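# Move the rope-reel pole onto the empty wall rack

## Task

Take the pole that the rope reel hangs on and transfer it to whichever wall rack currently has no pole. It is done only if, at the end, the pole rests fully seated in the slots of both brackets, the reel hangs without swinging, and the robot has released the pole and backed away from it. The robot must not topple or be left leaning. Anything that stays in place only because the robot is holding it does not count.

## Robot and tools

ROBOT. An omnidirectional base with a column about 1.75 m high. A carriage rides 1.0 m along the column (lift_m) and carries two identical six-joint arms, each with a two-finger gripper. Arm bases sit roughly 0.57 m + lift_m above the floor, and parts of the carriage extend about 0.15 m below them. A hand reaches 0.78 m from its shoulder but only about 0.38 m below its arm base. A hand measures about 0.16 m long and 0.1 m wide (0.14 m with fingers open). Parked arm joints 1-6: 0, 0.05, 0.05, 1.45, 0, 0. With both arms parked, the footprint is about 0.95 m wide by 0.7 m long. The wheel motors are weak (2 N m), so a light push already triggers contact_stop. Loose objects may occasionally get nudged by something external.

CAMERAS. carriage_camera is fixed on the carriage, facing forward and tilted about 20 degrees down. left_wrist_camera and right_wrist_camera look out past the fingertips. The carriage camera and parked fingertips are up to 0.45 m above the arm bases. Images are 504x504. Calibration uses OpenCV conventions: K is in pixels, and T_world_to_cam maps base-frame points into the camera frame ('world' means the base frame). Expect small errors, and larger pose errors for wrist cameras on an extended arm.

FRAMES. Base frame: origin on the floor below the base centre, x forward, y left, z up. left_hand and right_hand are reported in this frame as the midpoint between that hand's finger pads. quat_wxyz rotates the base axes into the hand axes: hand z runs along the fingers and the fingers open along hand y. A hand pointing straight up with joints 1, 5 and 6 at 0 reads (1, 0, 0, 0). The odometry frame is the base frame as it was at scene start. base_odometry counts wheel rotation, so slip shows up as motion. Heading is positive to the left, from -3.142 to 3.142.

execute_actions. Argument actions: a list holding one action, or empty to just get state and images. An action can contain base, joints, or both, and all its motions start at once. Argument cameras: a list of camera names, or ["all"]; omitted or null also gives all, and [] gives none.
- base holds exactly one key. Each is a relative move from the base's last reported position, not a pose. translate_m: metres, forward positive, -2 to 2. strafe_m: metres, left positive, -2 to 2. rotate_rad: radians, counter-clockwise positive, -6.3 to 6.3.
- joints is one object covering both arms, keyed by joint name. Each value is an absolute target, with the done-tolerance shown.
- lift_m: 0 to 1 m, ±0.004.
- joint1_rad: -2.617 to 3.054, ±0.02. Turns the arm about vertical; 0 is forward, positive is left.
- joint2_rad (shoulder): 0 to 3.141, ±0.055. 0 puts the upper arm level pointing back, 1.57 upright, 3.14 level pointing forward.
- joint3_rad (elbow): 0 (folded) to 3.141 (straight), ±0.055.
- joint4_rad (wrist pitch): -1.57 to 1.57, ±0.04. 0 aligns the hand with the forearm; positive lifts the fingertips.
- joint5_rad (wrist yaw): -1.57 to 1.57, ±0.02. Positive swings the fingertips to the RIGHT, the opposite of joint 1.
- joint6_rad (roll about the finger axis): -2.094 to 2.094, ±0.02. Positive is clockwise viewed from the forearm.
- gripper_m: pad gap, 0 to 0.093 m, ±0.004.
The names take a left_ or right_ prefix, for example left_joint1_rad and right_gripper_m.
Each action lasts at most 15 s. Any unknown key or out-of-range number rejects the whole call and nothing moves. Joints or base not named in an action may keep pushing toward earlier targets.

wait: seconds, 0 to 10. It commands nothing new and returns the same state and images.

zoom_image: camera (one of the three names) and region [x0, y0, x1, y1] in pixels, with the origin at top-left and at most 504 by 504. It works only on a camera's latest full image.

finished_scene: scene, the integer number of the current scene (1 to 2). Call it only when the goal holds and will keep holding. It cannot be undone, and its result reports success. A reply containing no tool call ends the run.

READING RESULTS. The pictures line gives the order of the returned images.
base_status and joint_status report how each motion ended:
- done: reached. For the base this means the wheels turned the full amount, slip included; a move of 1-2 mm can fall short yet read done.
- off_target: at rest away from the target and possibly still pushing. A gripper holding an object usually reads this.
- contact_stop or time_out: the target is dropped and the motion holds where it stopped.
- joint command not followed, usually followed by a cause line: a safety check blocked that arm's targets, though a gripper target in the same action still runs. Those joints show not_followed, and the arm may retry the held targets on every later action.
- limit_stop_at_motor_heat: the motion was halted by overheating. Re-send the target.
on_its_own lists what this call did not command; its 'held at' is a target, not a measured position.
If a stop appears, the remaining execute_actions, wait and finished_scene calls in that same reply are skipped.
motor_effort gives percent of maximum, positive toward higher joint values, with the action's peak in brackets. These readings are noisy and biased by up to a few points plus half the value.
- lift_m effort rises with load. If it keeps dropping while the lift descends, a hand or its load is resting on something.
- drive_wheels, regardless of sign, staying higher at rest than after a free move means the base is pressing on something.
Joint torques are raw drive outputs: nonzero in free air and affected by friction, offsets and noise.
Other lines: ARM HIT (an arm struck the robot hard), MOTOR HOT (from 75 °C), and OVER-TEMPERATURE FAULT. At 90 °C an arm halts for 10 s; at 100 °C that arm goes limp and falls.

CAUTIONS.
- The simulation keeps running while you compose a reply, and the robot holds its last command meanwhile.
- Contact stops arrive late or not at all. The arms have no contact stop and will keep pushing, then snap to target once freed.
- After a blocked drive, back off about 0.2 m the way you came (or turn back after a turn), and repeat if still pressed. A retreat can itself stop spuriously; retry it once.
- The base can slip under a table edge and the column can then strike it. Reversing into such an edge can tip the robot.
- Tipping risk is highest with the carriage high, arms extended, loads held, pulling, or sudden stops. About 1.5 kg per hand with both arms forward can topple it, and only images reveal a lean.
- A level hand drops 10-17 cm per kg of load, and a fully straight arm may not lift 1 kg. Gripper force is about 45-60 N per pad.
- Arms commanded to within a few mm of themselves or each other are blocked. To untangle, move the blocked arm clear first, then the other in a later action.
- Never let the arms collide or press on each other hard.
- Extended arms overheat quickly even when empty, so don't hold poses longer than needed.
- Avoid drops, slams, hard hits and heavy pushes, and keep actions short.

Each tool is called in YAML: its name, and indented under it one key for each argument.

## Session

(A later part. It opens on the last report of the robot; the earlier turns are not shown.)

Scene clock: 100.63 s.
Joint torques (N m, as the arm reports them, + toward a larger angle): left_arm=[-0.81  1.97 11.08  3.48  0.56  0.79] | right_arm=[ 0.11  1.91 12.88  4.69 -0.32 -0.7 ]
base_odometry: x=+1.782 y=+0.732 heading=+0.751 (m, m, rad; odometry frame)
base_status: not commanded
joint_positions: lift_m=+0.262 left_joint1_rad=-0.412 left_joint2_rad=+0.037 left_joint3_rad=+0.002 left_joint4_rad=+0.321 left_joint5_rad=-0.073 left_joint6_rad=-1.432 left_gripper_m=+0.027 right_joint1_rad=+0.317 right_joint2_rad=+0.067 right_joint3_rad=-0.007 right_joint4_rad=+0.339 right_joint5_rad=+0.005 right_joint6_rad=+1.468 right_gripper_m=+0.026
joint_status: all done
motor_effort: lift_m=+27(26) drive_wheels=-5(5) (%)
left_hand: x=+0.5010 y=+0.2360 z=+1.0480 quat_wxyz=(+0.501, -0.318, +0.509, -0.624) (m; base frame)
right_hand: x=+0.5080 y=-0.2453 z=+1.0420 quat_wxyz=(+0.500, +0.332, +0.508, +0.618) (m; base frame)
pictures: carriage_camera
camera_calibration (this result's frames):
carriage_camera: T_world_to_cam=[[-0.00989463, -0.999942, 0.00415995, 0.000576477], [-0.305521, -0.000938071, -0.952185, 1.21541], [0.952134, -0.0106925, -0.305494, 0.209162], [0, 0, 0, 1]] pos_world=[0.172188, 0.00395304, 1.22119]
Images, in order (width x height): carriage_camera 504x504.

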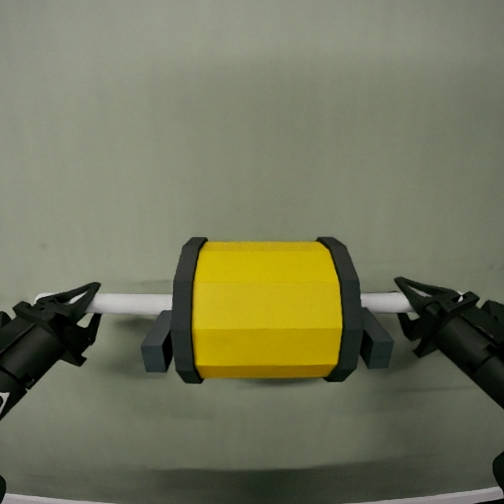

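Entering cleanly.

execute_actions:
  actions:
    - {"joints":{"lift_m":0.232,"left_joint4_rad":0.36,"right_joint4_rad":0.36}}
  cameras: []

execute_actions:
  actions:
    - {"joints":{"left_gripper_m":0.093,"right_gripper_m":0.093}}

Scene clock: 103.27 s.
Joint torques (N m, as the arm reports them, + toward a larger angle): left_arm=[-0.79  0.85  8.59  1.8   0.49  0.72] | right_arm=[ 0.11  0.91  8.71  2.53 -0.21 -0.46]
base_odometry: x=+1.784 y=+0.733 heading=+0.750 (m, m, rad; odometry frame)
base_status: not commanded
joint_positions: lift_m=+0.232 left_joint1_rad=-0.412 left_joint2_rad=+0.055 left_joint3_rad=+0.034 left_joint4_rad=+0.347 left_joint5_rad=-0.066 left_joint6_rad=-1.428 left_gripper_m=+0.027 right_joint1_rad=+0.317 right_joint2_rad=+0.079 right_joint3_rad=+0.046 right_joint4_rad=+0.347 right_joint5_rad=-0.006 right_joint6_rad=+1.441 right_gripper_m=+0.026
joint_status: all done
motor_effort: lift_m=+18(23) drive_wheels=-50(54) (%)
left_hand: x=+0.4974 y=+0.2362 z=+1.0365 quat_wxyz=(+0.507, -0.307, +0.496, -0.634) (m; base frame)
right_hand: x=+0.5027 y=-0.2451 z=+1.0373 quat_wxyz=(+0.515, +0.311, +0.499, +0.624) (m; base frame)
pictures: none
No camera images: the call's "cameras" was empty. Leave "cameras" out to get every camera's image.

Scene clock: 104.03 s.
Joint torques (N m, as the arm reports them, + toward a larger angle): left_arm=[-0.72  1.48  8.5   1.76  0.22  0.11] | right_arm=[ 0.11  0.94  8.7   2.39 -0.05 -0.15]
base_odometry: x=+1.782 y=+0.732 heading=+0.750 (m, m, rad; odometry frame)
base_status: not commanded
joint_positions: lift_m=+0.232 left_joint1_rad=-0.413 left_joint2_rad=+0.045 left_joint3_rad=+0.034 left_joint4_rad=+0.348 left_joint5_rad=-0.023 left_joint6_rad=-1.378 left_gripper_m=+0.093 right_joint1_rad=+0.317 right_joint2_rad=+0.079 right_joint3_rad=+0.046 right_joint4_rad=+0.356 right_joint5_rad=-0.019 right_joint6_rad=+1.409 right_gripper_m=+0.093
joint_status: all done
motor_effort: lift_m=+22(22) drive_wheels=-2(50) (%)
left_hand: x=+0.4932 y=+0.2298 z=+1.0387 quat_wxyz=(+0.515, -0.277, +0.508, -0.632) (m; base frame)
right_hand: x=+0.5013 y=-0.2431 z=+1.0391 quat_wxyz=(+0.523, +0.297, +0.503, +0.620) (m; base frame)
pictures: carriage_camera, left_wrist_camera, right_wrist_camera
camera_calibration (this result's frames):
carriage_camera: T_world_to_cam=[[-0.00989463, -0.999942, 0.00415995, 0.000699165], [-0.305521, -0.000938071, -0.952185, 1.18732], [0.952134, -0.0106925, -0.305494, 0.200152], [0, 0, 0, 1]] pos_world=[0.172188, 0.00395304, 1.19169]
left_wrist_camera: T_world_to_cam=[[-0.312923, -0.0413626, 0.948877, -0.819052], [-0.792145, -0.539828, -0.284767, 0.811053], [0.524009, -0.840759, 0.136159, -0.0866388], [0, 0, 0, 1]] pos_world=[0.431571, 0.331109, 1.01994]
right_wrist_camera: T_world_to_cam=[[0.339848, -0.04417, -0.939443, 0.79266], [-0.747878, 0.592975, -0.298428, 0.832933], [0.570248, 0.804008, 0.168488, -0.14516], [0, 0, 0, 1]] pos_world=[0.436325, -0.342187, 1.01769]
Images, in order (width x height): carriage_camera 504x504, left_wrist_camera 504x504, right_wrist_camera 504x504.

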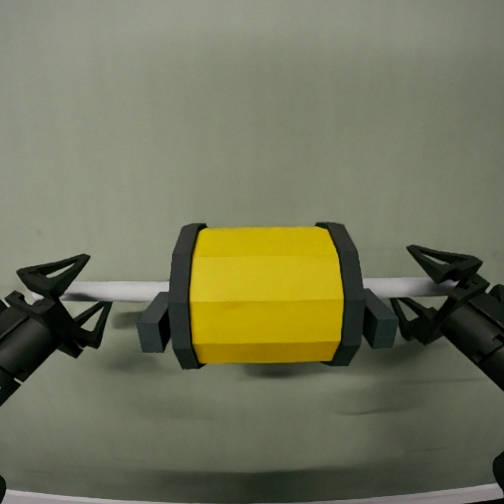

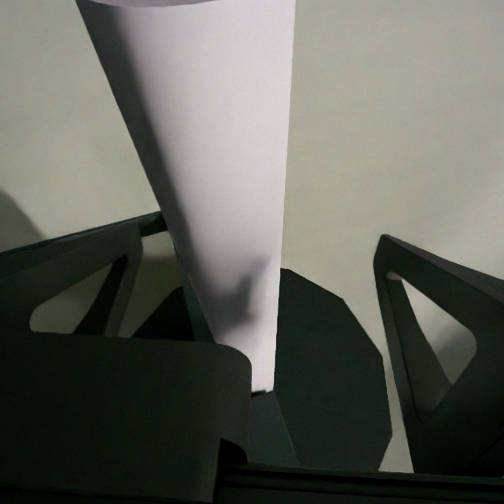

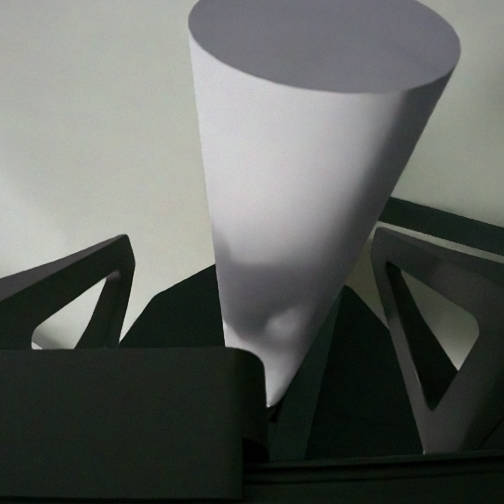

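execute_actions:
  actions:
    - {"base":{"translate_m":-0.4},"joints":{"lift_m":0.215}}

Scene clock: 108.40 s.
Joint torques (N m, as the arm reports them, + toward a larger angle): left_arm=[-0.73  1.27  8.58  1.8   0.11  0.11] | right_arm=[ 0.12  0.97  8.67  2.38 -0.06 -0.16]
base_odometry: x=+1.490 y=+0.459 heading=+0.750 (m, m, rad; odometry frame)
base_status: done
joint_positions: lift_m=+0.215 left_joint1_rad=-0.413 left_joint2_rad=+0.045 left_joint3_rad=+0.034 left_joint4_rad=+0.347 left_joint5_rad=-0.020 left_joint6_rad=-1.376 left_gripper_m=+0.093 right_joint1_rad=+0.317 right_joint2_rad=+0.078 right_joint3_rad=+0.046 right_joint4_rad=+0.359 right_joint5_rad=-0.022 right_joint6_rad=+1.408 right_gripper_m=+0.093
joint_status: all done
motor_effort: lift_m=+24(25) drive_wheels=-8(49) (%)
left_hand: x=+0.4929 y=+0.2293 z=+1.0215 quat_wxyz=(+0.515, -0.275, +0.509, -0.632) (m; base frame)
right_hand: x=+0.5007 y=-0.2428 z=+1.0229 quat_wxyz=(+0.524, +0.295, +0.503, +0.621) (m; base frame)
pictures: carriage_camera, left_wrist_camera, right_wrist_camera
camera_calibration (this result's frames):
carriage_camera: T_world_to_cam=[[-0.00989463, -0.999942, 0.00415995, 0.000770633], [-0.305521, -0.000938071, -0.952185, 1.17096], [0.952134, -0.0106925, -0.305494, 0.194904], [0, 0, 0, 1]] pos_world=[0.172188, 0.00395304, 1.17451]
left_wrist_camera: T_world_to_cam=[[-0.31347, -0.0425475, 0.948644, -0.801966], [-0.79336, -0.537251, -0.286254, 0.807228], [0.52184, -0.842349, 0.134657, -0.0816018], [0, 0, 0, 1]] pos_world=[0.431613, 0.330825, 1.00284]
right_wrist_camera: T_world_to_cam=[[0.344273, -0.0439217, -0.937842, 0.773824], [-0.747774, 0.591198, -0.302189, 0.830868], [0.567723, 0.805329, 0.17069, -0.14303], [0, 0, 0, 1]] pos_world=[0.436096, -0.342034, 1.00122]
Images, in order (width x height): carriage_camera 504x504, left_wrist_camera 504x504, right_wrist_camera 504x504.

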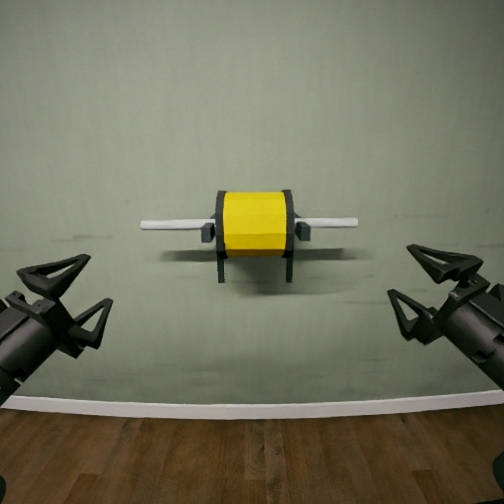

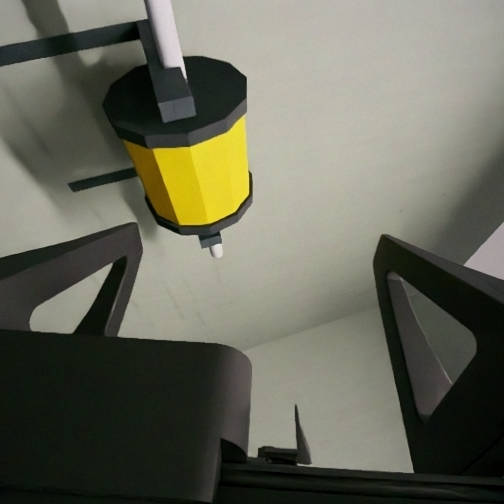

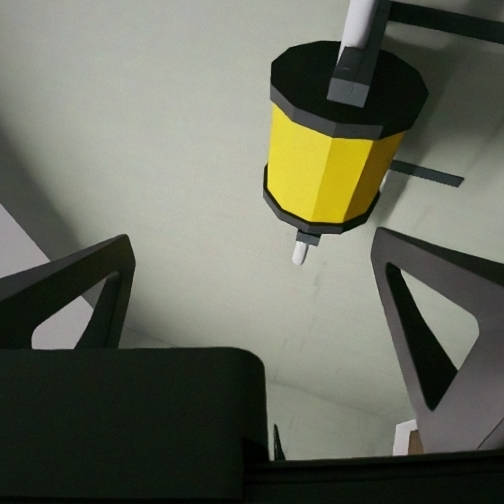

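finished_scene:
  scene: 2

The scene is finished: the task was done.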